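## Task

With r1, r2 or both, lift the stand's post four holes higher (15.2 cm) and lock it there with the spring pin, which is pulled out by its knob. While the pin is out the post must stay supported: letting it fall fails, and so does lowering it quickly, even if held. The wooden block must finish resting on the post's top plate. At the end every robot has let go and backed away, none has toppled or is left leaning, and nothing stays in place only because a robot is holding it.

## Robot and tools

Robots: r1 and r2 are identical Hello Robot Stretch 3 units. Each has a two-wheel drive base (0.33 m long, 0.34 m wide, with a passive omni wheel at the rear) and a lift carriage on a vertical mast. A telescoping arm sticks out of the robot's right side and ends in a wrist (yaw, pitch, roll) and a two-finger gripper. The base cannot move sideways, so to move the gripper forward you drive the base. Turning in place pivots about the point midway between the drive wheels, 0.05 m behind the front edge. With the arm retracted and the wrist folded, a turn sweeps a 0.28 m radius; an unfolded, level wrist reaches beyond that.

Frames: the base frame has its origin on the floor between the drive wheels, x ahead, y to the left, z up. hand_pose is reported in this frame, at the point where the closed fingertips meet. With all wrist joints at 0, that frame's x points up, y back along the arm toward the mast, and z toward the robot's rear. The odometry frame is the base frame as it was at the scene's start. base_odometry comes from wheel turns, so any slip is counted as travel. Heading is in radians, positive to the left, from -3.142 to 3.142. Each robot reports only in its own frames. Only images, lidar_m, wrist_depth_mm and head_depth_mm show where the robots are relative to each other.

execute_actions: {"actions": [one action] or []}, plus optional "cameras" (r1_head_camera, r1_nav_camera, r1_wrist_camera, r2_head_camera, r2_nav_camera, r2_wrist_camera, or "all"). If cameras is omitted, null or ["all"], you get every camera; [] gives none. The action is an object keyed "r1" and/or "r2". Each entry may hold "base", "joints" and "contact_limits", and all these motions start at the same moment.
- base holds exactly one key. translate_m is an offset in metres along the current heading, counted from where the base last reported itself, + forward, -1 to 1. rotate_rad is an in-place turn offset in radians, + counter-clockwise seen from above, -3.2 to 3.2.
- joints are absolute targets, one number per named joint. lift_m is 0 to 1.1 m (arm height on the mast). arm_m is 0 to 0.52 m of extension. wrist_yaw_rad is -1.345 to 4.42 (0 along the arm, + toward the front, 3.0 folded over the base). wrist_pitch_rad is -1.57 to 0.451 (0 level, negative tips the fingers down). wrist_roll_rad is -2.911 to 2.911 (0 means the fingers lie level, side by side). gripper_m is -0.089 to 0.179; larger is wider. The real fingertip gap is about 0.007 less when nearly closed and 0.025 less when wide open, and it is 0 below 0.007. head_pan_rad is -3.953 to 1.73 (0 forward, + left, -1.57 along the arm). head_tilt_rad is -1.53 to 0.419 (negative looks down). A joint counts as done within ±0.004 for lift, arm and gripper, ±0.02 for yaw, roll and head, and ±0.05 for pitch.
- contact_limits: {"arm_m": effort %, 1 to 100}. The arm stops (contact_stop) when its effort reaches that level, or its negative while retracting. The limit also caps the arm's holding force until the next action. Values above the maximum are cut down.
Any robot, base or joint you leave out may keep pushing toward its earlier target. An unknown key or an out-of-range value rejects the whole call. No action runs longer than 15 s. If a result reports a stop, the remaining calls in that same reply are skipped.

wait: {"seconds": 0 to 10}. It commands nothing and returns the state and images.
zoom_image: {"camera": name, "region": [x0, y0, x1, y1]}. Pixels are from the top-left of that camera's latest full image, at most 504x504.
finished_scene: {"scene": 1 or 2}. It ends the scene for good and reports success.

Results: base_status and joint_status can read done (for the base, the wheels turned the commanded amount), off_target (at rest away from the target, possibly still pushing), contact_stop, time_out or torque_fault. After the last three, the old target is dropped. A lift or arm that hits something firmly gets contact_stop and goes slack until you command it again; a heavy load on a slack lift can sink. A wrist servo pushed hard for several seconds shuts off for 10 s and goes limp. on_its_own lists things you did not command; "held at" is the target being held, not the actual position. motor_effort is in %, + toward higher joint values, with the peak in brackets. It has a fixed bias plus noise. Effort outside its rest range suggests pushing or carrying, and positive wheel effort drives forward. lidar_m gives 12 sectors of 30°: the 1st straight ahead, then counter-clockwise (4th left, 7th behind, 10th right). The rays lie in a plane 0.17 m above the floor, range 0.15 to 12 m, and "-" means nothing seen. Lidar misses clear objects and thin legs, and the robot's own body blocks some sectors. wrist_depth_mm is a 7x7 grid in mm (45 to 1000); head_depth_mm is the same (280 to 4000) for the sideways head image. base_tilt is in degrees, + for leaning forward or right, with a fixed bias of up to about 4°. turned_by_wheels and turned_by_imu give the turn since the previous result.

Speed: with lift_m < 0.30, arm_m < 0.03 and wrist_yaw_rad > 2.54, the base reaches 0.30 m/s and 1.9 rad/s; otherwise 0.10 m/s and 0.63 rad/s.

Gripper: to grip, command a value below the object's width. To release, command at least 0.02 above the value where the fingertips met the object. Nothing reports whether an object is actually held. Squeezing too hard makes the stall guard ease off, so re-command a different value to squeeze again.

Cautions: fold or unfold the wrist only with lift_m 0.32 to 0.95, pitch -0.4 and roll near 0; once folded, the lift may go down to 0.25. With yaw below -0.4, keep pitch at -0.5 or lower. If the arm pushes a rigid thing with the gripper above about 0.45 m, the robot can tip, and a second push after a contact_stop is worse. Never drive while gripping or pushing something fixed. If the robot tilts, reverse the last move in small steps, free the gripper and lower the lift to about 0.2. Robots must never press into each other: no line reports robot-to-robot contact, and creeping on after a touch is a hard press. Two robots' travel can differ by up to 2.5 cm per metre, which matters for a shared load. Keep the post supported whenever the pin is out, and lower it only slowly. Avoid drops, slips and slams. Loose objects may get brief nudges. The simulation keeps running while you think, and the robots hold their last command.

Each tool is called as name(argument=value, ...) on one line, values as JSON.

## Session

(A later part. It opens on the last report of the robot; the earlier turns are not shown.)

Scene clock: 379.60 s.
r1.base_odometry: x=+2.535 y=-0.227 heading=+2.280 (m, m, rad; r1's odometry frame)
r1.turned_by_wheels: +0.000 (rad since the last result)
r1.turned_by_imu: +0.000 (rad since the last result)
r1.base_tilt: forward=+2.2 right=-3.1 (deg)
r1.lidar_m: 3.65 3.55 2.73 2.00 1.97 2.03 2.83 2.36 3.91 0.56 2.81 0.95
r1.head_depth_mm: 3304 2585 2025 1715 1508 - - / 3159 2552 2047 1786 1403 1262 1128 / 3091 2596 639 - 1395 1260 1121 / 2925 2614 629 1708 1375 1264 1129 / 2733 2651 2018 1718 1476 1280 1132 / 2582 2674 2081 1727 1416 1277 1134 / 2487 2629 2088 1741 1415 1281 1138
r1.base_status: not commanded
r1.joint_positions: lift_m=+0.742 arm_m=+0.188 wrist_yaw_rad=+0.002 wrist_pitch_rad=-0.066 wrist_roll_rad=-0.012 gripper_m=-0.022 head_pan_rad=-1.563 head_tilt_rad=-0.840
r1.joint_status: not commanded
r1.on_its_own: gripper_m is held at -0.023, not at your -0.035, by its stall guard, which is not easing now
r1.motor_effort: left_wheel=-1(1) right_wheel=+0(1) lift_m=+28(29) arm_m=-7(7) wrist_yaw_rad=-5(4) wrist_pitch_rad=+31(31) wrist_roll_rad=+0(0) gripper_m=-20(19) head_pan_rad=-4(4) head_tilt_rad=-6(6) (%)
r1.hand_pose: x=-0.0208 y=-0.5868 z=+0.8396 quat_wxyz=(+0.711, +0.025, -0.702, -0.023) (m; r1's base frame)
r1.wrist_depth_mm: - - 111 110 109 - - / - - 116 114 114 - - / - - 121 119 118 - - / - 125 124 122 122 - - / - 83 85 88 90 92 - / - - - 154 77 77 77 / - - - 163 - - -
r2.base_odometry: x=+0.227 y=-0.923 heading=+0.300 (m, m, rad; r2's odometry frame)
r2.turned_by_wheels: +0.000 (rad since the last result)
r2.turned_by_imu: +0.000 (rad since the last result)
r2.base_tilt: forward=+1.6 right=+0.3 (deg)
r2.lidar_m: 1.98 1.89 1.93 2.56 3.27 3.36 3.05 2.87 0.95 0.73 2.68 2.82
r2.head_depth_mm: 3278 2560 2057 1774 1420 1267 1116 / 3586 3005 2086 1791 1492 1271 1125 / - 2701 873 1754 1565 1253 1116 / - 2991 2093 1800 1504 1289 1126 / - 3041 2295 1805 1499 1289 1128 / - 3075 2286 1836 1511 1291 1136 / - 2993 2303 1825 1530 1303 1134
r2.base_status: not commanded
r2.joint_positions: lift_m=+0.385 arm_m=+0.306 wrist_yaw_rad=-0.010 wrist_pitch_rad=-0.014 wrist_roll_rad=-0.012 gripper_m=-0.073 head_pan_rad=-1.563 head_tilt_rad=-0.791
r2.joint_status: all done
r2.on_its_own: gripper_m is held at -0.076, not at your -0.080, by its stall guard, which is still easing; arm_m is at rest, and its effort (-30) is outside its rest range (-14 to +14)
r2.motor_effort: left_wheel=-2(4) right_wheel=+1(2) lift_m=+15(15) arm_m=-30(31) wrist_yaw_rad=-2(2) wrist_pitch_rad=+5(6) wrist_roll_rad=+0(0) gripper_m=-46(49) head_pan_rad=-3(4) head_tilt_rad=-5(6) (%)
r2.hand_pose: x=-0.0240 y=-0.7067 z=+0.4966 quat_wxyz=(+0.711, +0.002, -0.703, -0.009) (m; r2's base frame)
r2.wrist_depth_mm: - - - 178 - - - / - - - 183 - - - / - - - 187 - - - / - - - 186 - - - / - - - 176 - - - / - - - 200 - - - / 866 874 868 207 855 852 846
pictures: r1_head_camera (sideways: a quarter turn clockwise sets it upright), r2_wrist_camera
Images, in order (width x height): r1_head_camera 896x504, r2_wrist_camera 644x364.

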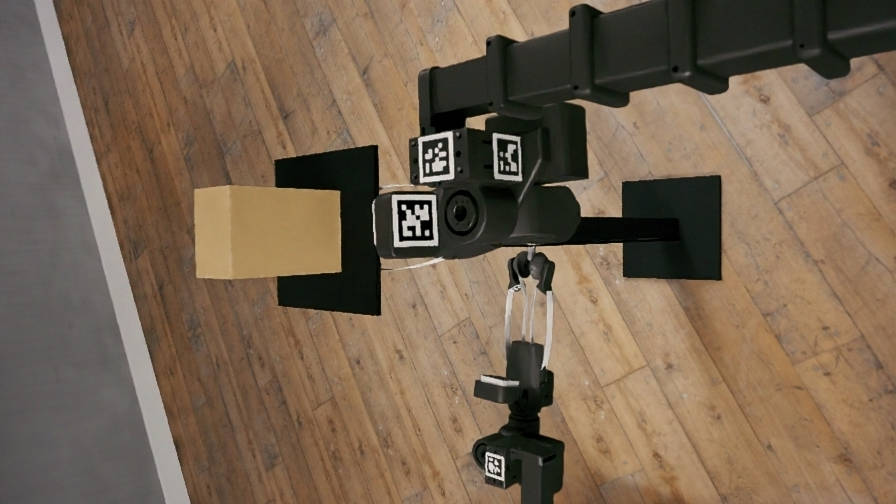

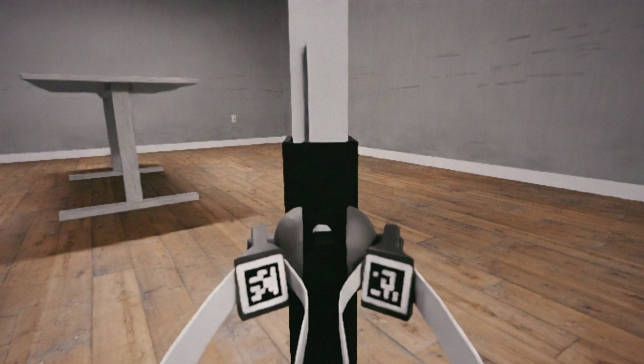

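execute_actions(actions=[{"r2": {"joints": {"arm_m": 0.310, "gripper_m": -0.02}}, "r1": {"joints": {"lift_m": 0.754}}}], cameras=["r2_wrist_camera", "r1_wrist_camera"])

Scene clock: 390.80 s.
r1.base_odometry: x=+2.535 y=-0.227 heading=+2.280 (m, m, rad; r1's odometry frame)
r1.turned_by_wheels: +0.000 (rad since the last result)
r1.turned_by_imu: +0.003 (rad since the last result)
r1.base_tilt: forward=+2.2 right=-3.2 (deg)
r1.lidar_m: 3.66 3.55 2.72 2.00 1.96 2.03 2.82 2.36 3.93 0.56 2.81 0.95
r1.head_depth_mm: 3317 2553 2042 1724 - - - / 3150 2582 2056 - 1390 1267 1125 / 3053 2604 645 - 1391 1264 1125 / 2906 2589 628 1705 1366 1256 1129 / 2765 2640 2028 1723 1467 1277 1137 / 2595 2630 2085 1726 1420 1283 1138 / 2475 2610 2110 1730 1389 1290 1139
r1.base_status: not commanded
r1.joint_positions: lift_m=+0.753 arm_m=+0.188 wrist_yaw_rad=+0.003 wrist_pitch_rad=-0.105 wrist_roll_rad=-0.012 gripper_m=-0.022 head_pan_rad=-1.563 head_tilt_rad=-0.840
r1.joint_status: all done
r1.on_its_own: gripper_m is held at -0.023, not at your -0.035, by its stall guard, which is not easing now; wrist_pitch_rad is at rest, and its effort (+43) is outside its rest range (-20 to +32)
r1.motor_effort: left_wheel=-1(1) right_wheel=+0(0) lift_m=+39(40) arm_m=-7(7) wrist_yaw_rad=-4(4) wrist_pitch_rad=+43(43) wrist_roll_rad=+1(0) gripper_m=-20(20) head_pan_rad=-4(4) head_tilt_rad=-6(6) (%)
r1.hand_pose: x=-0.0208 y=-0.5850 z=+0.8410 quat_wxyz=(+0.711, +0.039, -0.702, -0.036) (m; r1's base frame)
r1.wrist_depth_mm: - - 109 108 107 - - / - - 114 113 112 - - / - - 120 118 118 - - / - 130 124 123 123 - - / 95 90 93 95 97 100 - / - - 80 80 79 79 78 / - - - 167 - - -
r2.base_odometry: x=+0.227 y=-0.923 heading=+0.300 (m, m, rad; r2's odometry frame)
r2.turned_by_wheels: +0.000 (rad since the last result)
r2.turned_by_imu: +0.001 (rad since the last result)
r2.base_tilt: forward=+1.6 right=+0.0 (deg)
r2.lidar_m: 1.98 1.89 1.94 2.56 3.26 3.34 3.06 2.86 0.95 0.73 2.69 2.82
r2.head_depth_mm: 3301 2596 2064 1772 1408 1270 1113 / 3726 2972 2075 1784 1489 1282 1124 / - 2768 872 1756 1564 1263 1123 / - 3035 2107 1814 1495 1281 1123 / - 3087 2271 1819 1501 1293 1131 / - 3107 2285 1834 1522 1299 1129 / 3890 2964 2297 1831 1528 1303 1133
r2.base_status: not commanded
r2.joint_positions: lift_m=+0.385 arm_m=+0.309 wrist_yaw_rad=-0.012 wrist_pitch_rad=-0.016 wrist_roll_rad=-0.012 gripper_m=-0.019 head_pan_rad=-1.563 head_tilt_rad=-0.791
r2.joint_status: all done
r2.motor_effort: left_wheel=-3(3) right_wheel=+2(1) lift_m=+16(16) arm_m=+10(15) wrist_yaw_rad=-1(1) wrist_pitch_rad=+6(6) wrist_roll_rad=+0(0) gripper_m=-20(21) head_pan_rad=-3(4) head_tilt_rad=-5(6) (%)
r2.hand_pose: x=-0.0244 y=-0.7102 z=+0.4961 quat_wxyz=(+0.711, +0.002, -0.703, -0.010) (m; r2's base frame)
r2.wrist_depth_mm: - - - 175 - - - / - - - 180 - - - / - - - 184 - - - / - - - 184 - - - / - - - 174 - - - / - - - 195 - - - / 868 865 851 205 849 836 825
pictures: r1_wrist_camera, r2_wrist_camera
Images, in order (width x height): r1_wrist_camera 644x364, r2_wrist_camera 644x364.

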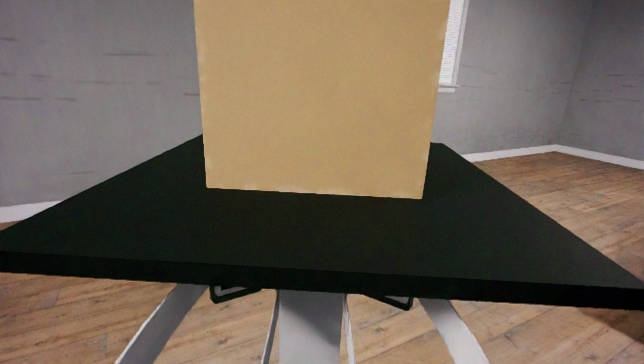

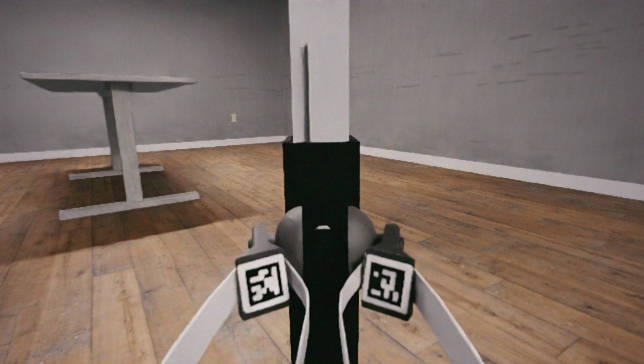

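execute_actions(actions=[{"r2": {"joints": {"gripper_m": 0.04}}, "r1": {"joints": {"lift_m": 0.739, "arm_m": 0.192}}}], cameras=["r2_wrist_camera"])

execute_actions(actions=[{"r2": {"joints": {"gripper_m": -0.085, "arm_m": 0.311}}}], cameras=[])

execute_actions(actions=[{"r2": {"joints": {"arm_m": 0.305}}}], cameras=["r2_wrist_camera"])

Scene clock: 420.50 s.
r1.base_odometry: x=+2.535 y=-0.227 heading=+2.280 (m, m, rad; r1's odometry frame)
r1.turned_by_wheels: +0.000 (rad since the last result)
r1.turned_by_imu: +0.001 (rad since the last result)
r1.base_tilt: forward=+2.2 right=-3.2 (deg)
r1.lidar_m: 3.68 3.54 2.72 1.99 1.96 2.04 2.82 2.36 3.91 0.56 2.81 0.95
r1.head_depth_mm: 3312 2542 2040 1689 1499 - - / 3145 2585 2050 1787 - 1274 1122 / 3060 2617 642 - 1397 1269 1127 / 2893 2620 633 1698 1393 1262 1129 / 2747 2619 2021 1724 1436 1282 1131 / 2594 2674 2090 1727 1414 1282 1140 / 2460 2643 2099 1740 1398 1292 1138
r1.base_status: not commanded
r1.joint_positions: lift_m=+0.739 arm_m=+0.192 wrist_yaw_rad=+0.003 wrist_pitch_rad=-0.065 wrist_roll_rad=-0.012 gripper_m=-0.022 head_pan_rad=-1.563 head_tilt_rad=-0.840
r1.joint_status: all done
r1.on_its_own: gripper_m is held at -0.023, not at your -0.035, by its stall guard, which is not easing now
r1.motor_effort: left_wheel=-1(1) right_wheel=+0(0) lift_m=+26(37) arm_m=-1(7) wrist_yaw_rad=-4(5) wrist_pitch_rad=+30(43) wrist_roll_rad=+1(0) gripper_m=-18(20) head_pan_rad=-4(5) head_tilt_rad=-6(6) (%)
r1.hand_pose: x=-0.0208 y=-0.5911 z=+0.8368 quat_wxyz=(+0.711, +0.024, -0.702, -0.022) (m; r1's base frame)
r1.wrist_depth_mm: - - 109 107 107 - - / - - 113 112 111 - - / - - 118 116 116 - - / - 123 121 120 120 - - / - 82 84 86 88 91 - / - - 76 150 74 74 74 / - - - 160 - - -
r2.base_odometry: x=+0.227 y=-0.923 heading=+0.300 (m, m, rad; r2's odometry frame)
r2.turned_by_wheels: +0.000 (rad since the last result)
r2.turned_by_imu: +0.000 (rad since the last result)
r2.base_tilt: forward=+1.7 right=+0.2 (deg)
r2.lidar_m: 1.98 1.89 1.93 2.57 3.26 3.36 3.06 2.87 0.95 0.74 2.68 2.81
r2.head_depth_mm: 3273 2587 2060 1780 1412 1270 1108 / 3693 2939 2076 1777 1494 1273 1125 / - 2756 874 1750 1568 1256 1125 / - 3032 2099 1802 1506 1285 1123 / - 3042 2286 1821 1505 1288 1128 / - 3069 2304 1817 1511 1297 1133 / - 2966 2306 1840 1527 1303 1142
r2.base_status: not commanded
r2.joint_positions: lift_m=+0.385 arm_m=+0.310 wrist_yaw_rad=-0.012 wrist_pitch_rad=-0.018 wrist_roll_rad=-0.012 gripper_m=+0.040 head_pan_rad=-1.563 head_tilt_rad=-0.791
r2.joint_status: all done
r2.motor_effort: left_wheel=-4(3) right_wheel=+1(2) lift_m=+15(15) arm_m=+7(10) wrist_yaw_rad=+1(0) wrist_pitch_rad=+6(7) wrist_roll_rad=+0(0) gripper_m=+0(86) head_pan_rad=-3(3) head_tilt_rad=-6(5) (%)
r2.hand_pose: x=-0.0246 y=-0.7103 z=+0.4956 quat_wxyz=(+0.711, +0.002, -0.703, -0.011) (m; r2's base frame)
r2.wrist_depth_mm: - - - 174 - - - / - - - 179 - - - / - - - 183 - - - / - - - 184 - - - / - - - 187 - - - / - - - 195 - - - / 873 857 844 203 834 839 841
pictures: r2_wrist_camera
Images, in order (width x height): r2_wrist_camera 644x364.

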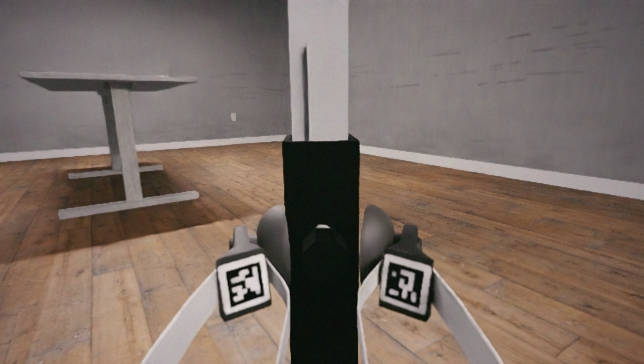

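Scene clock: 422.23 s.
r1.base_odometry: x=+2.535 y=-0.227 heading=+2.280 (m, m, rad; r1's odometry frame)
r1.turned_by_wheels: +0.000 (rad since the last result)
r1.turned_by_imu: +0.000 (rad since the last result)
r1.base_tilt: forward=+2.2 right=-3.2 (deg)
r1.lidar_m: 3.67 3.54 2.72 2.00 1.97 2.04 2.82 2.36 3.92 0.56 2.81 0.95
r1.head_depth_mm: 3309 2568 2038 1697 1490 - - / 3167 2580 2055 1790 - 1266 1123 / 3038 2599 642 - 1398 1260 1132 / 2915 2594 632 1695 1361 1259 1133 / 2729 2643 2004 1717 1432 1284 1131 / 2595 2641 2088 1728 1414 1283 1140 / 2477 2634 2090 1752 1391 1293 1139
r1.base_status: not commanded
r1.joint_positions: lift_m=+0.739 arm_m=+0.192 wrist_yaw_rad=+0.003 wrist_pitch_rad=-0.065 wrist_roll_rad=-0.012 gripper_m=-0.022 head_pan_rad=-1.563 head_tilt_rad=-0.840
r1.joint_status: not commanded
r1.on_its_own: gripper_m is held at -0.023, not at your -0.035, by its stall guard, which is not easing now
r1.motor_effort: left_wheel=-1(0) right_wheel=+0(0) lift_m=+27(28) arm_m=+0(1) wrist_yaw_rad=-4(4) wrist_pitch_rad=+30(30) wrist_roll_rad=+0(0) gripper_m=-17(18) head_pan_rad=-4(4) head_tilt_rad=-6(6) (%)
r1.hand_pose: x=-0.0208 y=-0.5911 z=+0.8368 quat_wxyz=(+0.711, +0.024, -0.702, -0.022) (m; r1's base frame)
r1.wrist_depth_mm: - - 108 107 106 - - / - - 113 111 111 - - / - - 118 116 116 - - / - 123 120 120 119 - - / - 82 84 86 88 91 - / - - 76 150 74 74 73 / - - - 159 - - -
r2.base_odometry: x=+0.227 y=-0.923 heading=+0.300 (m, m, rad; r2's odometry frame)
r2.turned_by_wheels: +0.000 (rad since the last result)
r2.turned_by_imu: +0.000 (rad since the last result)
r2.base_tilt: forward=+1.6 right=+0.2 (deg)
r2.lidar_m: 1.99 1.89 1.94 2.57 3.27 3.35 3.06 2.86 0.95 0.73 2.68 2.82
r2.head_depth_mm: 3298 2587 2054 1776 1411 1264 1111 / 3629 2939 2084 1786 1494 1277 1126 / - 2739 873 1732 1560 1272 1117 / - 3070 2129 1801 1498 1286 1129 / - 3041 2281 1819 1504 1296 1129 / - 3084 2293 1817 1520 1299 1127 / - 2975 2304 1834 1520 1299 1136
r2.base_status: not commanded
r2.joint_positions: lift_m=+0.385 arm_m=+0.311 wrist_yaw_rad=-0.010 wrist_pitch_rad=-0.016 wrist_roll_rad=-0.012 gripper_m=-0.082 head_pan_rad=-1.563 head_tilt_rad=-0.791
r2.joint_status: all done
r2.motor_effort: left_wheel=-3(4) right_wheel=+1(2) lift_m=+15(15) arm_m=-4(7) wrist_yaw_rad=-3(3) wrist_pitch_rad=+6(6) wrist_roll_rad=+0(0) gripper_m=-53(99) head_pan_rad=-4(2) head_tilt_rad=-6(5) (%)
r2.hand_pose: x=-0.0239 y=-0.7120 z=+0.4960 quat_wxyz=(+0.711, +0.003, -0.703, -0.009) (m; r2's base frame)
r2.wrist_depth_mm: - - - 172 - - - / - - - 177 - - - / - - - 182 - - - / - - - 181 - - - / - - - 161 - - - / - - - 151 - - - / 859 880 860 202 840 846 830
pictures: none
No camera images: the call's "cameras" was empty. Leave "cameras" out to get every camera's image.

Scene clock: 422.93 s.
r1.base_odometry: x=+2.535 y=-0.227 heading=+2.280 (m, m, rad; r1's odometry frame)
r1.turned_by_wheels: +0.000 (rad since the last result)
r1.turned_by_imu: +0.000 (rad since the last result)
r1.base_tilt: forward=+2.2 right=-3.2 (deg)
r1.lidar_m: 3.68 3.54 2.72 1.99 1.97 2.04 2.82 2.36 3.92 0.56 2.81 0.95
r1.head_depth_mm: 3341 2570 2044 1696 1488 - - / 3156 2589 2045 1794 - 1265 1120 / 3053 2599 642 - 1401 1262 1123 / 2893 2600 631 1701 1367 1263 1128 / 2737 2636 2025 1718 1461 1278 1132 / 2597 2648 2073 1728 1414 1282 1137 / 2475 2630 2097 1735 1389 1287 1142
r1.base_status: not commanded
r1.joint_positions: lift_m=+0.739 arm_m=+0.192 wrist_yaw_rad=+0.003 wrist_pitch_rad=-0.073 wrist_roll_rad=-0.012 gripper_m=-0.022 head_pan_rad=-1.563 head_tilt_rad=-0.840
r1.joint_status: not commanded
r1.on_its_own: gripper_m is held at -0.023, not at your -0.035, by its stall guard, which is not easing now; wrist_pitch_rad is at rest, and its effort (+33) is outside its rest range (-20 to +32)
r1.motor_effort: left_wheel=-1(1) right_wheel=+0(1) lift_m=+29(29) arm_m=-1(1) wrist_yaw_rad=-3(4) wrist_pitch_rad=+33(34) wrist_roll_rad=+0(0) gripper_m=-18(18) head_pan_rad=-5(4) head_tilt_rad=-6(6) (%)
r1.hand_pose: x=-0.0208 y=-0.5908 z=+0.8348 quat_wxyz=(+0.711, +0.027, -0.702, -0.025) (m; r1's base frame)
r1.wrist_depth_mm: - - 108 107 106 - - / - - 112 111 110 - - / - - 118 116 116 - - / - 125 120 120 120 - - / - 83 86 88 90 93 - / - - 76 75 74 74 74 / - - - 160 - - -
r2.base_odometry: x=+0.227 y=-0.923 heading=+0.300 (m, m, rad; r2's odometry frame)
r2.turned_by_wheels: +0.000 (rad since the last result)
r2.turned_by_imu: +0.000 (rad since the last result)
r2.base_tilt: forward=+1.5 right=+0.2 (deg)
r2.lidar_m: 1.98 1.89 1.94 2.57 3.27 3.35 3.05 2.87 0.95 0.73 2.68 2.82
r2.head_depth_mm: 3287 2571 2055 1774 1410 1272 1115 / 3666 2961 2082 1776 1483 1273 1122 / - 2748 850 1734 1570 1255 1122 / - 2994 2095 1796 1492 1278 1124 / - 3095 2284 1825 1508 1290 1123 / - 3082 2285 1821 1513 1301 1134 / - 2950 2303 1826 1520 1300 1130
r2.base_status: not commanded
r2.joint_positions: lift_m=+0.385 arm_m=+0.307 wrist_yaw_rad=-0.010 wrist_pitch_rad=-0.014 wrist_roll_rad=-0.012 gripper_m=-0.078 head_pan_rad=-1.563 head_tilt_rad=-0.791
r2.joint_status: all done
r2.on_its_own: gripper_m is held at -0.081, not at your -0.085, by its stall guard, which is still easing; arm_m is at rest, and its effort (-33) is outside its rest range (-14 to +14)
r2.motor_effort: left_wheel=-2(4) right_wheel=+0(2) lift_m=+16(15) arm_m=-33(33) wrist_yaw_rad=-2(3) wrist_pitch_rad=+5(6) wrist_roll_rad=+0(0) gripper_m=-47(52) head_pan_rad=-2(3) head_tilt_rad=-5(5) (%)
r2.hand_pose: x=-0.0239 y=-0.7079 z=+0.4966 quat_wxyz=(+0.711, +0.002, -0.703, -0.008) (m; r2's base frame)
r2.wrist_depth_mm: - - - 177 - - - / - - - 182 - - - / - - - 186 - - - / - - - 185 - - - / - - - 176 - - - / - - - 196 - - - / 867 863 856 205 851 847 837
pictures: r2_wrist_camera
Images, in order (width x height): r2_wrist_camera 644x364.

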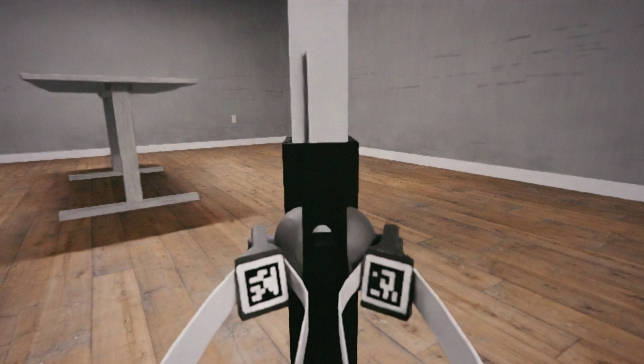

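execute_actions(actions=[{"r2": {"joints": {"gripper_m": -0.07, "arm_m": 0.306}}, "r1": {"joints": {"lift_m": 0.765}}}], cameras=["r2_wrist_camera"])

Scene clock: 431.83 s.
r1.base_odometry: x=+2.535 y=-0.227 heading=+2.280 (m, m, rad; r1's odometry frame)
r1.turned_by_wheels: +0.000 (rad since the last result)
r1.turned_by_imu: +0.002 (rad since the last result)
r1.base_tilt: forward=+2.2 right=-3.2 (deg)
r1.lidar_m: 3.67 3.54 2.73 2.00 1.96 2.03 2.83 2.36 3.94 0.56 2.81 0.95
r1.head_depth_mm: 3270 2584 2037 1739 - - - / 3138 2559 2044 - 1397 1259 1121 / 3055 2611 630 - 1434 1263 1127 / 2872 2449 624 1688 1259 1260 1131 / 2734 2654 1984 1727 1467 1272 1137 / 2578 2630 2101 1733 1416 1282 1135 / 2460 2619 2104 1728 1388 1293 1138
r1.base_status: not commanded
r1.joint_positions: lift_m=+0.764 arm_m=+0.192 wrist_yaw_rad=+0.003 wrist_pitch_rad=-0.090 wrist_roll_rad=-0.012 gripper_m=-0.022 head_pan_rad=-1.563 head_tilt_rad=-0.840
r1.joint_status: all done
r1.on_its_own: gripper_m is held at -0.023, not at your -0.035, by its stall guard, which is not easing now; wrist_pitch_rad is at rest, and its effort (+38) is outside its rest range (-20 to +32)
r1.motor_effort: left_wheel=-1(2) right_wheel=+0(0) lift_m=+35(37) arm_m=-1(1) wrist_yaw_rad=-3(4) wrist_pitch_rad=+38(39) wrist_roll_rad=+0(0) gripper_m=-18(18) head_pan_rad=-5(4) head_tilt_rad=-6(6) (%)
r1.hand_pose: x=-0.0208 y=-0.5901 z=+0.8561 quat_wxyz=(+0.711, +0.033, -0.702, -0.031) (m; r1's base frame)
r1.wrist_depth_mm: - - 108 105 105 - - / - - 112 110 110 - - / - - 117 115 115 - - / - 126 120 120 120 - - / 91 86 89 91 93 95 - / - - 76 76 75 75 74 / - - - 162 - - -
r2.base_odometry: x=+0.227 y=-0.923 heading=+0.300 (m, m, rad; r2's odometry frame)
r2.turned_by_wheels: +0.000 (rad since the last result)
r2.turned_by_imu: +0.001 (rad since the last result)
r2.base_tilt: forward=+1.6 right=+0.2 (deg)
r2.lidar_m: 1.99 1.89 1.93 2.57 3.27 3.36 3.06 2.87 0.95 0.73 2.68 2.82
r2.head_depth_mm: 3290 783 2068 1784 1418 1268 1111 / 3668 2975 2068 1784 1487 1272 1137 / - 807 2033 1743 1565 1257 1121 / - 2922 2099 1794 1498 1283 1125 / - 3070 2271 1816 1510 1293 1125 / - 3097 2301 1815 1521 1297 1132 / - 2930 2323 1854 1527 1300 1139
r2.base_status: not commanded
r2.joint_positions: lift_m=+0.385 arm_m=+0.307 wrist_yaw_rad=-0.011 wrist_pitch_rad=-0.014 wrist_roll_rad=-0.012 gripper_m=-0.068 head_pan_rad=-1.563 head_tilt_rad=-0.791
r2.joint_status: all done
r2.on_its_own: arm_m is at rest, and its effort (-15) is outside its rest range (-14 to +14)
r2.motor_effort: left_wheel=-2(2) right_wheel=+1(0) lift_m=+16(16) arm_m=-15(21) wrist_yaw_rad=-2(2) wrist_pitch_rad=+5(5) wrist_roll_rad=+0(0) gripper_m=-44(99) head_pan_rad=-3(2) head_tilt_rad=-5(5) (%)
r2.hand_pose: x=-0.0242 y=-0.7078 z=+0.4965 quat_wxyz=(+0.711, +0.001, -0.703, -0.009) (m; r2's base frame)
r2.wrist_depth_mm: - - - 177 - - - / - - - 182 - - - / - - - 186 - - - / - - - 185 - - - / - - - 176 - - - / - - - 198 - - - / 875 865 863 206 853 849 840
pictures: r2_wrist_camera
Images, in order (width x height): r2_wrist_camera 644x364.

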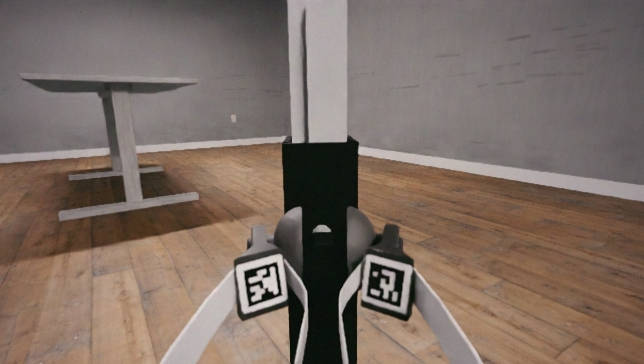

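execute_actions(actions=[{"r1": {"joints": {"lift_m": 0.878}}, "r2": {"joints": {"gripper_m": -0.078, "arm_m": 0.306}}}], cameras=["r2_wrist_camera", "r1_head_camera"])

Scene clock: 457.03 s.
r1.base_odometry: x=+2.535 y=-0.227 heading=+2.280 (m, m, rad; r1's odometry frame)
r1.turned_by_wheels: +0.000 (rad since the last result)
r1.turned_by_imu: +0.003 (rad since the last result)
r1.base_tilt: forward=+2.2 right=-3.2 (deg)
r1.lidar_m: 3.67 3.54 2.72 2.00 1.97 2.04 2.82 2.36 3.94 0.56 2.81 0.95
r1.head_depth_mm: 3299 2543 - - 1442 1267 1119 / 3166 2658 - 1620 1448 1261 1120 / 2904 561 - 1625 1463 1263 1129 / 491 523 2068 1672 1089 1257 1133 / 2726 2551 2069 1713 1462 1274 1137 / 2593 2611 2095 1720 1419 1286 1138 / 2446 2620 2113 1746 1388 1286 1139
r1.base_status: not commanded
r1.joint_positions: lift_m=+0.877 arm_m=+0.192 wrist_yaw_rad=+0.003 wrist_pitch_rad=-0.094 wrist_roll_rad=-0.012 gripper_m=-0.022 head_pan_rad=-1.563 head_tilt_rad=-0.840
r1.joint_status: all done
r1.on_its_own: gripper_m is held at -0.023, not at your -0.035, by its stall guard, which is not easing now; wrist_pitch_rad is at rest, and its effort (+39) is outside its rest range (-20 to +32)
r1.motor_effort: left_wheel=-1(1) right_wheel=+0(1) lift_m=+36(36) arm_m=-2(2) wrist_yaw_rad=-4(4) wrist_pitch_rad=+39(40) wrist_roll_rad=+0(0) gripper_m=-18(18) head_pan_rad=-4(4) head_tilt_rad=-6(6) (%)
r1.hand_pose: x=-0.0208 y=-0.5900 z=+0.9681 quat_wxyz=(+0.711, +0.035, -0.702, -0.032) (m; r1's base frame)
r1.wrist_depth_mm: - - 107 105 105 - - / - - 112 110 110 - - / - - 117 115 115 - - / - 126 120 120 119 - - / 91 87 89 91 93 96 - / - - 76 76 75 75 74 / - - - 163 - - -
r2.base_odometry: x=+0.227 y=-0.923 heading=+0.300 (m, m, rad; r2's odometry frame)
r2.turned_by_wheels: +0.000 (rad since the last result)
r2.turned_by_imu: +0.001 (rad since the last result)
r2.base_tilt: forward=+1.5 right=+0.2 (deg)
r2.lidar_m: 1.99 1.89 1.94 2.56 3.28 3.34 3.04 2.87 0.95 0.73 2.69 2.82
r2.head_depth_mm: 3209 723 2214 1767 1417 1267 1115 / 3658 2709 2215 1789 1494 1272 1136 / 3789 696 2152 1742 1566 1256 1118 / - 2641 2259 1810 1500 1289 1127 / - 3055 2281 1819 1505 1286 1128 / - 3063 2278 1821 1515 1293 1131 / - 2958 2288 1842 1526 1301 1134
r2.base_status: not commanded
r2.joint_positions: lift_m=+0.385 arm_m=+0.307 wrist_yaw_rad=-0.011 wrist_pitch_rad=-0.014 wrist_roll_rad=-0.012 gripper_m=-0.071 head_pan_rad=-1.563 head_tilt_rad=-0.791
r2.joint_status: gripper_m off_target (ended at -0.071, target -0.078); the others done
r2.on_its_own: gripper_m is held at -0.074, not at your -0.078, by its stall guard, which is still easing; arm_m is at rest, and its effort (-15) is outside its rest range (-14 to +14)
r2.motor_effort: left_wheel=-2(2) right_wheel=+1(1) lift_m=+16(16) arm_m=-15(16) wrist_yaw_rad=-1(1) wrist_pitch_rad=+5(5) wrist_roll_rad=-1(0) gripper_m=-46(99) head_pan_rad=-3(3) head_tilt_rad=-5(5) (%)
r2.hand_pose: x=-0.0243 y=-0.7078 z=+0.4966 quat_wxyz=(+0.711, +0.001, -0.703, -0.009) (m; r2's base frame)
r2.wrist_depth_mm: - - - 177 - - - / - - - 182 - - - / - - - 186 - - - / - - - 185 - - - / - - - 188 - - - / - - - 197 - - - / 886 860 854 205 853 838 840
pictures: r1_head_camera (sideways: a quarter turn clockwise sets it upright), r2_wrist_camera
Images, in order (width x height): r1_head_camera 896x504, r2_wrist_camera 644x364.

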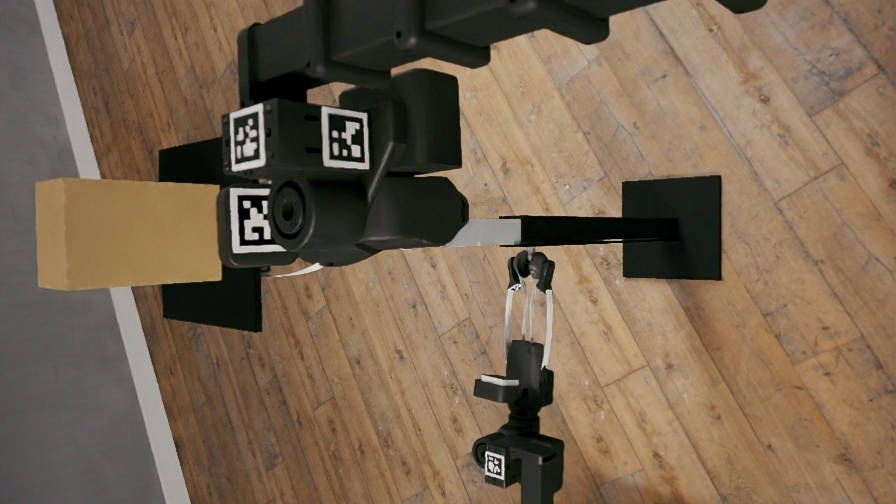

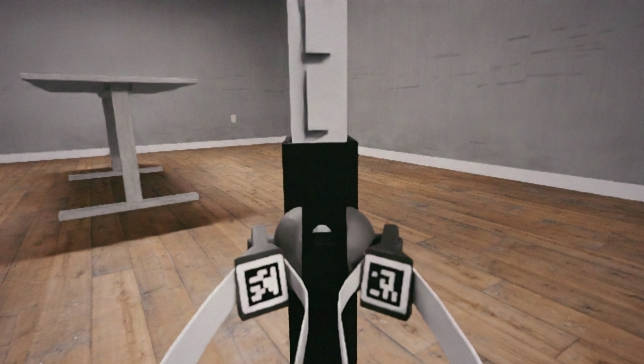

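execute_actions(actions=[{"r1": {"joints": {"lift_m": 0.888}}, "r2": {"joints": {"gripper_m": 0.045}}}], cameras=["r2_wrist_camera"])

execute_actions(actions=[{"r1": {"joints": {"lift_m": 0.898}}}], cameras=["r2_wrist_camera"])

Scene clock: 466.77 s.
r1.base_odometry: x=+2.535 y=-0.227 heading=+2.280 (m, m, rad; r1's odometry frame)
r1.turned_by_wheels: +0.000 (rad since the last result)
r1.turned_by_imu: +0.002 (rad since the last result)
r1.base_tilt: forward=+2.3 right=-3.2 (deg)
r1.lidar_m: 3.67 3.53 2.72 2.00 1.96 2.03 2.82 2.36 3.92 0.56 2.80 0.95
r1.head_depth_mm: 3266 2635 - 1616 1416 1266 1121 / 3145 2673 - 1609 1454 1270 1123 / 2866 564 - 1626 1458 1263 1125 / 482 522 2009 1684 1141 1262 1125 / 2750 2357 2082 1711 1417 1284 1130 / 2610 2658 2104 1725 1414 1283 1132 / 2453 2647 2101 1732 1391 1288 1137
r1.base_status: not commanded
r1.joint_positions: lift_m=+0.887 arm_m=+0.192 wrist_yaw_rad=+0.003 wrist_pitch_rad=-0.097 wrist_roll_rad=-0.012 gripper_m=-0.022 head_pan_rad=-1.563 head_tilt_rad=-0.840
r1.joint_status: all done
r1.on_its_own: gripper_m is held at -0.023, not at your -0.035, by its stall guard, which is not easing now; wrist_pitch_rad is at rest, and its effort (+41) is outside its rest range (-20 to +32)
r1.motor_effort: left_wheel=-1(2) right_wheel=+1(0) lift_m=+37(38) arm_m=-2(2) wrist_yaw_rad=-4(4) wrist_pitch_rad=+41(41) wrist_roll_rad=+0(0) gripper_m=-18(18) head_pan_rad=-4(4) head_tilt_rad=-6(6) (%)
r1.hand_pose: x=-0.0208 y=-0.5898 z=+0.9772 quat_wxyz=(+0.711, +0.036, -0.702, -0.034) (m; r1's base frame)
r1.wrist_depth_mm: - - 107 105 104 - - / - - 112 110 109 - - / - - 117 115 115 - - / - 127 120 120 119 - - / 93 88 90 93 94 97 - / - - 76 76 75 75 74 / - - - 163 - - -
r2.base_odometry: x=+0.227 y=-0.923 heading=+0.300 (m, m, rad; r2's odometry frame)
r2.turned_by_wheels: +0.000 (rad since the last result)
r2.turned_by_imu: +0.001 (rad since the last result)
r2.base_tilt: forward=+1.6 right=+0.0 (deg)
r2.lidar_m: 1.98 1.89 1.94 2.57 3.26 3.34 3.07 2.87 0.95 0.73 2.69 2.82
r2.head_depth_mm: 3110 724 2205 1773 1414 1270 1116 / 3693 2713 2240 1788 1482 1272 1138 / 3667 697 2158 1741 1570 1251 1118 / - 2653 2251 1804 1498 1280 1126 / - 3052 2272 1822 1508 1289 1130 / - 3089 2308 1830 1512 1298 1128 / - 2954 2320 1821 1521 1302 1135
r2.base_status: not commanded
r2.joint_positions: lift_m=+0.385 arm_m=+0.306 wrist_yaw_rad=-0.012 wrist_pitch_rad=-0.017 wrist_roll_rad=-0.012 gripper_m=+0.045 head_pan_rad=-1.563 head_tilt_rad=-0.791
r2.joint_status: all done
r2.motor_effort: left_wheel=-2(2) right_wheel=+1(1) lift_m=+16(16) arm_m=-7(15) wrist_yaw_rad=+0(1) wrist_pitch_rad=+6(6) wrist_roll_rad=+0(0) gripper_m=+1(86) head_pan_rad=-2(4) head_tilt_rad=-5(5) (%)
r2.hand_pose: x=-0.0245 y=-0.7072 z=+0.4956 quat_wxyz=(+0.711, +0.002, -0.703, -0.011) (m; r2's base frame)
r2.wrist_depth_mm: - - - 179 - - - / - - - 183 - - - / - - - 188 - - - / - - - 186 - - - / - - - 190 - - - / - - - 199 - - - / 872 851 852 207 846 830 831
pictures: r2_wrist_camera
Images, in order (width x height): r2_wrist_camera 644x364.

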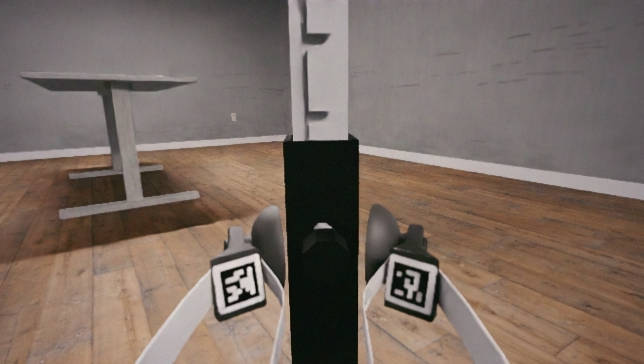

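Scene clock: 467.50 s.
r1.base_odometry: x=+2.535 y=-0.227 heading=+2.280 (m, m, rad; r1's odometry frame)
r1.turned_by_wheels: +0.000 (rad since the last result)
r1.turned_by_imu: +0.000 (rad since the last result)
r1.base_tilt: forward=+2.2 right=-3.1 (deg)
r1.lidar_m: 3.67 3.53 2.72 1.99 1.97 2.03 2.83 2.36 3.93 0.56 2.81 0.95
r1.head_depth_mm: 3307 2660 - 1622 1414 1262 1115 / 3154 2779 - 1643 1447 1270 1124 / 2856 562 - 1630 1457 1262 1128 / 471 515 2010 1666 1139 1259 1129 / 2732 2372 2083 1728 1411 1273 1133 / 2603 2677 2096 1720 1413 1278 1141 / 2469 2638 2086 1730 1387 1287 1138
r1.base_status: not commanded
r1.joint_positions: lift_m=+0.897 arm_m=+0.192 wrist_yaw_rad=+0.003 wrist_pitch_rad=-0.111 wrist_roll_rad=-0.012 gripper_m=-0.022 head_pan_rad=-1.563 head_tilt_rad=-0.840
r1.joint_status: all done
r1.on_its_own: gripper_m is held at -0.023, not at your -0.035, by its stall guard, which is not easing now; wrist_pitch_rad is at rest, and its effort (+45) is outside its rest range (-20 to +32)
r1.motor_effort: left_wheel=-1(1) right_wheel=+0(0) lift_m=+37(39) arm_m=-2(2) wrist_yaw_rad=-4(4) wrist_pitch_rad=+45(46) wrist_roll_rad=+0(0) gripper_m=-19(18) head_pan_rad=-4(3) head_tilt_rad=-6(6) (%)
r1.hand_pose: x=-0.0208 y=-0.5892 z=+0.9837 quat_wxyz=(+0.711, +0.041, -0.701, -0.038) (m; r1's base frame)
r1.wrist_depth_mm: - - 105 104 104 - - / - - 111 109 109 - - / - - 116 114 115 - - / - 129 121 120 120 - - / 94 90 92 94 97 99 - / - 77 77 76 76 75 76 / - - - 165 - - -
r2.base_odometry: x=+0.227 y=-0.923 heading=+0.300 (m, m, rad; r2's odometry frame)
r2.turned_by_wheels: +0.000 (rad since the last result)
r2.turned_by_imu: +0.000 (rad since the last result)
r2.base_tilt: forward=+1.7 right=+0.3 (deg)
r2.lidar_m: 1.98 1.89 1.94 2.56 3.26 3.34 3.06 2.87 0.95 0.73 2.68 2.82
r2.head_depth_mm: 3148 2566 2213 1775 1419 1271 1117 / 3659 2712 2212 1775 1495 1276 1132 / 625 696 2186 1731 1563 1254 1118 / - 2647 2237 1813 1506 1290 1125 / - 3064 2278 1822 1511 1290 1126 / - 3085 2287 1837 1519 1296 1130 / - 2961 2308 1841 1516 1303 1134
r2.base_status: not commanded
r2.joint_positions: lift_m=+0.385 arm_m=+0.306 wrist_yaw_rad=-0.012 wrist_pitch_rad=-0.017 wrist_roll_rad=-0.012 gripper_m=+0.045 head_pan_rad=-1.563 head_tilt_rad=-0.791
r2.joint_status: not commanded
r2.motor_effort: left_wheel=-3(3) right_wheel=+1(1) lift_m=+16(16) arm_m=-7(7) wrist_yaw_rad=+0(0) wrist_pitch_rad=+6(7) wrist_roll_rad=+0(0) gripper_m=+1(0) head_pan_rad=-3(3) head_tilt_rad=-5(6) (%)
r2.hand_pose: x=-0.0245 y=-0.7072 z=+0.4956 quat_wxyz=(+0.711, +0.002, -0.703, -0.011) (m; r2's base frame)
r2.wrist_depth_mm: - - - 178 - - - / - - - 184 - - - / - - - 188 - - - / - - - 186 - - - / - - - 190 - - - / - - - 200 - - - / 877 864 857 207 851 840 836
pictures: r2_wrist_camera
Images, in order (width x height): r2_wrist_camera 644x364.

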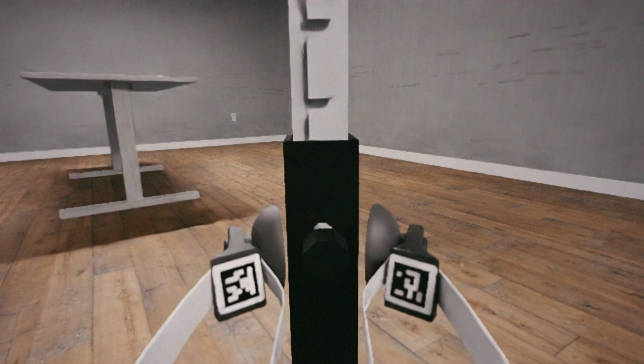

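execute_actions(actions=[{"r1": {"joints": {"lift_m": 0.905}}}], cameras=["r2_wrist_camera"])

Scene clock: 472.77 s.
r1.base_odometry: x=+2.535 y=-0.227 heading=+2.280 (m, m, rad; r1's odometry frame)
r1.turned_by_wheels: +0.000 (rad since the last result)
r1.turned_by_imu: +0.001 (rad since the last result)
r1.base_tilt: forward=+2.2 right=-3.1 (deg)
r1.lidar_m: 3.67 3.53 2.72 1.99 1.97 2.04 2.82 2.36 3.90 0.56 2.81 0.95
r1.head_depth_mm: 3310 2779 - 1615 1428 1260 1121 / 3175 2766 - 1652 1450 1269 1126 / 491 549 - 1667 1456 1263 1129 / 471 511 2012 1640 1140 1263 1124 / 2735 2367 2088 1726 1413 1284 1134 / 2586 2649 2090 1734 1410 1292 1134 / 2465 2618 2093 1741 1392 1283 1138
r1.base_status: not commanded
r1.joint_positions: lift_m=+0.904 arm_m=+0.192 wrist_yaw_rad=+0.003 wrist_pitch_rad=-0.113 wrist_roll_rad=-0.012 gripper_m=-0.022 head_pan_rad=-1.563 head_tilt_rad=-0.840
r1.joint_status: all done
r1.on_its_own: gripper_m is held at -0.023, not at your -0.035, by its stall guard, which is not easing now; wrist_pitch_rad is at rest, and its effort (+45) is outside its rest range (-20 to +32)
r1.motor_effort: left_wheel=-1(2) right_wheel=+0(0) lift_m=+37(39) arm_m=-3(2) wrist_yaw_rad=-5(3) wrist_pitch_rad=+45(46) wrist_roll_rad=+0(0) gripper_m=-19(19) head_pan_rad=-4(4) head_tilt_rad=-6(6) (%)
r1.hand_pose: x=-0.0208 y=-0.5891 z=+0.9902 quat_wxyz=(+0.710, +0.041, -0.701, -0.039) (m; r1's base frame)
r1.wrist_depth_mm: - - 105 104 104 - - / - - 111 109 108 - - / - - 117 114 115 - - / - 130 121 119 120 - - / 95 90 92 94 97 99 - / - 77 77 76 76 75 76 / - - - 165 - - -
r2.base_odometry: x=+0.227 y=-0.923 heading=+0.300 (m, m, rad; r2's odometry frame)
r2.turned_by_wheels: +0.000 (rad since the last result)
r2.turned_by_imu: +0.000 (rad since the last result)
r2.base_tilt: forward=+1.7 right=+0.2 (deg)
r2.lidar_m: 1.98 1.89 1.94 2.57 3.26 3.35 3.07 2.87 0.95 0.73 2.69 2.82
r2.head_depth_mm: 3105 2599 2205 1770 1417 1270 1110 / 3679 2711 2230 1785 1491 1276 1134 / 626 683 2162 1748 1583 1251 1118 / - 2631 2263 1820 1496 1284 1125 / - 3063 2273 1800 1515 1288 1129 / - 3117 2287 1825 1525 1284 1135 / - 2973 2326 1854 1524 1297 1138
r2.base_status: not commanded
r2.joint_positions: lift_m=+0.385 arm_m=+0.306 wrist_yaw_rad=-0.012 wrist_pitch_rad=-0.017 wrist_roll_rad=-0.012 gripper_m=+0.045 head_pan_rad=-1.563 head_tilt_rad=-0.791
r2.joint_status: not commanded
r2.motor_effort: left_wheel=-2(2) right_wheel=+1(1) lift_m=+15(16) arm_m=-7(7) wrist_yaw_rad=+0(0) wrist_pitch_rad=+6(6) wrist_roll_rad=+0(0) gripper_m=+0(0) head_pan_rad=-3(3) head_tilt_rad=-5(5) (%)
r2.hand_pose: x=-0.0245 y=-0.7072 z=+0.4956 quat_wxyz=(+0.711, +0.002, -0.703, -0.011) (m; r2's base frame)
r2.wrist_depth_mm: - - - 178 - - - / - - - 184 - - - / - - - 188 - - - / - - - 187 - - - / - - - 190 - - - / - - - 199 - - - / 875 854 864 207 835 838 830
pictures: r2_wrist_camera
Images, in order (width x height): r2_wrist_camera 644x364.

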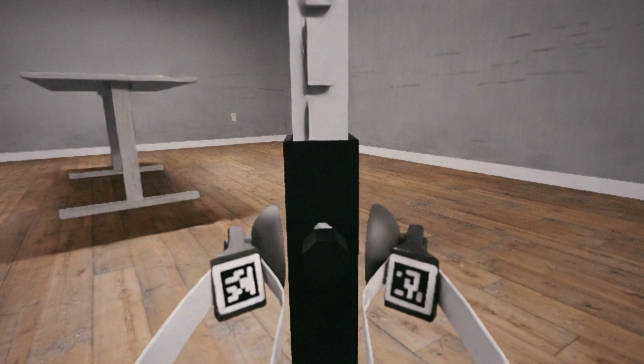

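execute_actions(actions=[{"r1": {"joints": {"lift_m": 0.91}}}], cameras=["r2_wrist_camera"])

Scene clock: 479.30 s.
r1.base_odometry: x=+2.535 y=-0.227 heading=+2.280 (m, m, rad; r1's odometry frame)
r1.turned_by_wheels: +0.000 (rad since the last result)
r1.turned_by_imu: +0.001 (rad since the last result)
r1.base_tilt: forward=+2.2 right=-3.2 (deg)
r1.lidar_m: 3.64 3.55 2.72 1.99 1.96 2.04 2.82 2.36 3.92 0.56 2.81 0.95
r1.head_depth_mm: 3234 2777 - 1647 1432 1262 1122 / 3177 2786 - 1659 1449 1273 1118 / 481 554 - 1670 1458 1264 1125 / 471 511 1999 1660 1148 1263 1133 / 2706 2374 2078 1720 1415 1278 1132 / 2601 2642 2093 1742 1414 1284 1136 / 2466 2623 2097 1732 1396 1285 1139
r1.base_status: not commanded
r1.joint_positions: lift_m=+0.909 arm_m=+0.192 wrist_yaw_rad=+0.003 wrist_pitch_rad=-0.120 wrist_roll_rad=-0.012 gripper_m=-0.022 head_pan_rad=-1.563 head_tilt_rad=-0.840
r1.joint_status: all done
r1.on_its_own: gripper_m is held at -0.023, not at your -0.035, by its stall guard, which is not easing now; wrist_pitch_rad is at rest, and its effort (+48) is outside its rest range (-20 to +32)
r1.motor_effort: left_wheel=-1(2) right_wheel=+1(0) lift_m=+39(38) arm_m=-3(3) wrist_yaw_rad=-5(4) wrist_pitch_rad=+48(49) wrist_roll_rad=+0(0) gripper_m=-18(19) head_pan_rad=-4(4) head_tilt_rad=-6(6) (%)
r1.hand_pose: x=-0.0208 y=-0.5887 z=+0.9933 quat_wxyz=(+0.710, +0.044, -0.701, -0.042) (m; r1's base frame)
r1.wrist_depth_mm: - - 105 104 103 - - / - - 111 109 108 - - / - - 116 114 114 - - / - 131 120 119 121 - - / 101 91 94 96 98 100 - / - 78 77 77 76 76 77 / - - - 164 - - -
r2.base_odometry: x=+0.227 y=-0.923 heading=+0.300 (m, m, rad; r2's odometry frame)
r2.turned_by_wheels: +0.000 (rad since the last result)
r2.turned_by_imu: +0.000 (rad since the last result)
r2.base_tilt: forward=+1.5 right=+0.3 (deg)
r2.lidar_m: 1.98 1.89 1.94 2.57 3.25 3.33 3.05 2.87 0.95 0.73 2.69 2.82
r2.head_depth_mm: 703 2563 2214 1778 1419 1271 1111 / 3652 2705 2218 1792 1484 1281 1134 / 626 685 2164 1742 1564 1253 1119 / - 2662 2251 1810 1497 1282 1123 / - 3051 2273 1820 1508 1288 1130 / - 3102 2295 1815 1524 1297 1133 / - 2989 2298 1835 1531 1304 1133
r2.base_status: not commanded
r2.joint_positions: lift_m=+0.385 arm_m=+0.306 wrist_yaw_rad=-0.012 wrist_pitch_rad=-0.017 wrist_roll_rad=-0.012 gripper_m=+0.045 head_pan_rad=-1.563 head_tilt_rad=-0.791
r2.joint_status: not commanded
r2.motor_effort: left_wheel=-3(2) right_wheel=+1(1) lift_m=+15(16) arm_m=-7(7) wrist_yaw_rad=+0(0) wrist_pitch_rad=+6(6) wrist_roll_rad=+0(0) gripper_m=+1(0) head_pan_rad=-3(2) head_tilt_rad=-5(5) (%)
r2.hand_pose: x=-0.0245 y=-0.7072 z=+0.4956 quat_wxyz=(+0.711, +0.002, -0.703, -0.011) (m; r2's base frame)
r2.wrist_depth_mm: - - - 178 - - - / - - - 183 - - - / - - - 187 - - - / - - - 186 - - - / - - - 190 - - - / - - - 199 - - - / 860 860 855 207 847 839 834
pictures: r2_wrist_camera
Images, in order (width x height): r2_wrist_camera 644x364.

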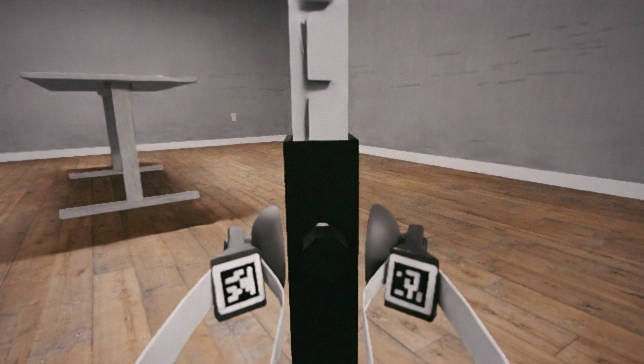

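Stem looks shorter – snapped in. Lower to verify.

execute_actions(actions=[{"r1": {"joints": {"lift_m": 0.893}}}], cameras=["r2_wrist_camera"])

execute_actions(actions=[{"r1": {"joints": {"lift_m": 0.88}}}], cameras=["r2_wrist_camera"])

Scene clock: 486.77 s.
r1.base_odometry: x=+2.535 y=-0.227 heading=+2.280 (m, m, rad; r1's odometry frame)
r1.turned_by_wheels: +0.000 (rad since the last result)
r1.turned_by_imu: +0.002 (rad since the last result)
r1.base_tilt: forward=+2.2 right=-3.3 (deg)
r1.lidar_m: 3.67 3.55 2.73 1.99 1.97 2.03 2.82 2.36 3.91 0.56 2.81 0.95
r1.head_depth_mm: 3301 2665 - 1615 1421 1263 1115 / 3181 2796 - 1641 1454 1267 1123 / 493 540 - 1628 1459 1262 1127 / 473 513 2012 1686 1142 1257 1137 / 2726 2372 2084 1728 1412 1279 1130 / 2596 2656 2096 1716 1414 1280 1135 / 2477 2620 2110 1735 1401 1290 1142
r1.base_status: not commanded
r1.joint_positions: lift_m=+0.893 arm_m=+0.192 wrist_yaw_rad=+0.002 wrist_pitch_rad=-0.093 wrist_roll_rad=-0.012 gripper_m=-0.022 head_pan_rad=-1.563 head_tilt_rad=-0.840
r1.joint_status: all done
r1.on_its_own: wrist_pitch_rad is held at -0.137, not at your +0.030, by its stall guard, which is not easing now; gripper_m is held at -0.023, not at your -0.035, by its stall guard, which is not easing now
r1.motor_effort: left_wheel=-1(1) right_wheel=+1(0) lift_m=+18(27) arm_m=-4(4) wrist_yaw_rad=-4(4) wrist_pitch_rad=-14(14) wrist_roll_rad=+0(0) gripper_m=-17(18) head_pan_rad=-4(4) head_tilt_rad=-6(6) (%)
r1.hand_pose: x=-0.0208 y=-0.5903 z=+0.9844 quat_wxyz=(+0.711, +0.034, -0.702, -0.032) (m; r1's base frame)
r1.wrist_depth_mm: - - 107 106 105 - - / - - 112 110 110 - - / - - 117 116 116 - - / - 119 120 119 119 153 - / - 81 83 85 87 89 98 / - - 76 152 74 74 73 / - - - 161 - - -
r2.base_odometry: x=+0.227 y=-0.923 heading=+0.300 (m, m, rad; r2's odometry frame)
r2.turned_by_wheels: +0.000 (rad since the last result)
r2.turned_by_imu: +0.001 (rad since the last result)
r2.base_tilt: forward=+1.5 right=+0.2 (deg)
r2.lidar_m: 1.99 1.89 1.94 2.57 3.27 3.35 3.06 2.87 0.95 0.73 2.69 2.82
r2.head_depth_mm: 3158 2587 2216 1768 1405 1270 1113 / 3685 2674 2238 1779 1489 1278 1134 / 628 686 2168 1736 1562 1257 1123 / - 2670 2270 1797 1500 1284 1119 / - 3077 2278 1823 1509 1293 1127 / - 3068 2298 1822 1523 1301 1132 / - 2966 2331 1842 1523 1307 1139
r2.base_status: not commanded
r2.joint_positions: lift_m=+0.385 arm_m=+0.306 wrist_yaw_rad=-0.012 wrist_pitch_rad=-0.017 wrist_roll_rad=-0.012 gripper_m=+0.045 head_pan_rad=-1.563 head_tilt_rad=-0.791
r2.joint_status: not commanded
r2.motor_effort: left_wheel=-2(2) right_wheel=+1(2) lift_m=+16(16) arm_m=-7(7) wrist_yaw_rad=+0(0) wrist_pitch_rad=+6(6) wrist_roll_rad=+0(1) gripper_m=+1(1) head_pan_rad=-3(3) head_tilt_rad=-5(5) (%)
r2.hand_pose: x=-0.0245 y=-0.7072 z=+0.4956 quat_wxyz=(+0.711, +0.002, -0.703, -0.011) (m; r2's base frame)
r2.wrist_depth_mm: - - - 177 - - - / - - - 183 - - - / - - - 187 - - - / - - - 186 - - - / - - - 190 - - - / - - - 200 - - - / 871 865 856 206 839 846 847
pictures: r2_wrist_camera
Images, in order (width x height): r2_wrist_camera 644x364.

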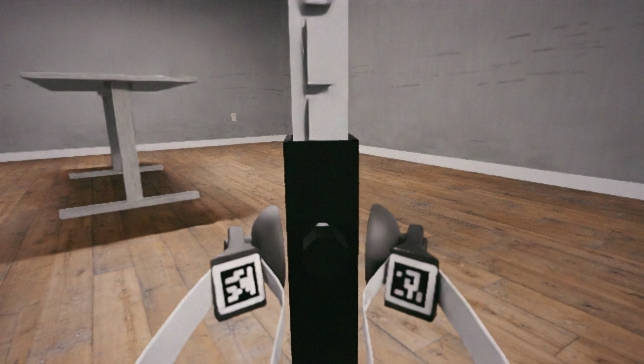

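Scene clock: 487.37 s.
r1.base_odometry: x=+2.535 y=-0.227 heading=+2.280 (m, m, rad; r1's odometry frame)
r1.turned_by_wheels: +0.000 (rad since the last result)
r1.turned_by_imu: +0.000 (rad since the last result)
r1.base_tilt: forward=+2.2 right=-3.2 (deg)
r1.lidar_m: 3.65 3.55 2.72 1.99 1.97 2.03 2.83 2.35 3.91 0.56 2.80 0.95
r1.head_depth_mm: 3287 2670 - 1636 1422 1262 1119 / 3176 2689 - 1628 1448 1267 1118 / 493 540 - 1630 1456 1268 1126 / 473 524 2013 1680 1145 1263 1131 / 2709 2377 2091 1727 1422 1279 1135 / 2606 2641 2091 1740 1420 1284 1140 / 2481 2625 2101 1746 1389 1287 1135
r1.base_status: not commanded
r1.joint_positions: lift_m=+0.887 arm_m=+0.192 wrist_yaw_rad=+0.001 wrist_pitch_rad=-0.070 wrist_roll_rad=-0.012 gripper_m=-0.022 head_pan_rad=-1.563 head_tilt_rad=-0.840
r1.joint_status: lift_m contact_stop (moved -0.006 of -0.013)
r1.on_its_own: wrist_pitch_rad is held at -0.137, not at your +0.030, by its stall guard, which is not easing now; gripper_m is held at -0.023, not at your -0.035, by its stall guard, which is not easing now; lift_m is slack since a contact_stop, until your next command for it (your +0.880 is given up)
r1.motor_effort: left_wheel=-2(2) right_wheel=+1(1) lift_m=+23(22) arm_m=-3(4) wrist_yaw_rad=-2(4) wrist_pitch_rad=-20(24) wrist_roll_rad=+0(0) gripper_m=-18(17) head_pan_rad=-4(4) head_tilt_rad=-6(6) (%)
r1.hand_pose: x=-0.0212 y=-0.5911 z=+0.9840 quat_wxyz=(+0.711, +0.025, -0.702, -0.024) (m; r1's base frame)
r1.wrist_depth_mm: - - 109 108 107 - - / - - 113 112 112 - - / - - 118 117 117 - - / - 116 120 120 119 150 - / - 77 78 80 83 85 87 / - - - 151 74 - 74 / - - - 160 - - -
r2.base_odometry: x=+0.227 y=-0.923 heading=+0.300 (m, m, rad; r2's odometry frame)
r2.turned_by_wheels: +0.000 (rad since the last result)
r2.turned_by_imu: +0.000 (rad since the last result)
r2.base_tilt: forward=+1.7 right=+0.1 (deg)
r2.lidar_m: 1.99 1.89 1.93 2.57 3.27 3.35 3.04 2.87 0.95 0.73 2.69 2.82
r2.head_depth_mm: 3117 723 2212 1776 1413 1270 1113 / 3706 2610 2217 1777 1487 1270 1135 / 626 685 2168 1746 1562 1259 1118 / - 2627 2250 1804 1502 1280 1124 / - 3045 2280 1816 1508 1292 1133 / - 3106 2291 1823 1512 1302 1134 / - 3025 2305 1838 1522 1300 1136
r2.base_status: not commanded
r2.joint_positions: lift_m=+0.385 arm_m=+0.306 wrist_yaw_rad=-0.012 wrist_pitch_rad=-0.017 wrist_roll_rad=-0.012 gripper_m=+0.045 head_pan_rad=-1.563 head_tilt_rad=-0.791
r2.joint_status: not commanded
r2.motor_effort: left_wheel=-3(2) right_wheel=+2(1) lift_m=+16(16) arm_m=-7(7) wrist_yaw_rad=+0(0) wrist_pitch_rad=+6(6) wrist_roll_rad=+0(0) gripper_m=+0(0) head_pan_rad=-3(2) head_tilt_rad=-6(5) (%)
r2.hand_pose: x=-0.0245 y=-0.7072 z=+0.4956 quat_wxyz=(+0.711, +0.002, -0.703, -0.011) (m; r2's base frame)
r2.wrist_depth_mm: - - - 178 - - - / - - - 183 - - - / - - - 187 - - - / - - - 187 - - - / - - - 190 - - - / - - - 199 - - - / 870 851 840 207 831 835 836
pictures: r2_wrist_camera
Images, in order (width x height): r2_wrist_camera 644x364.

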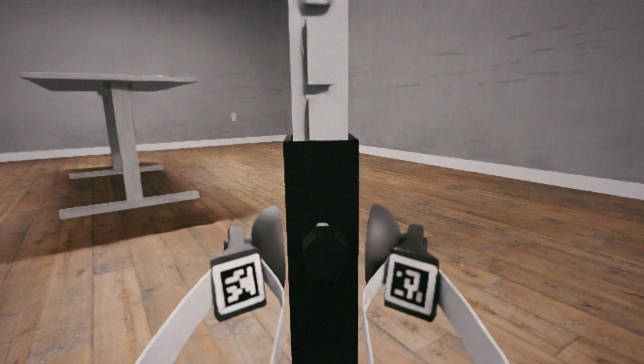

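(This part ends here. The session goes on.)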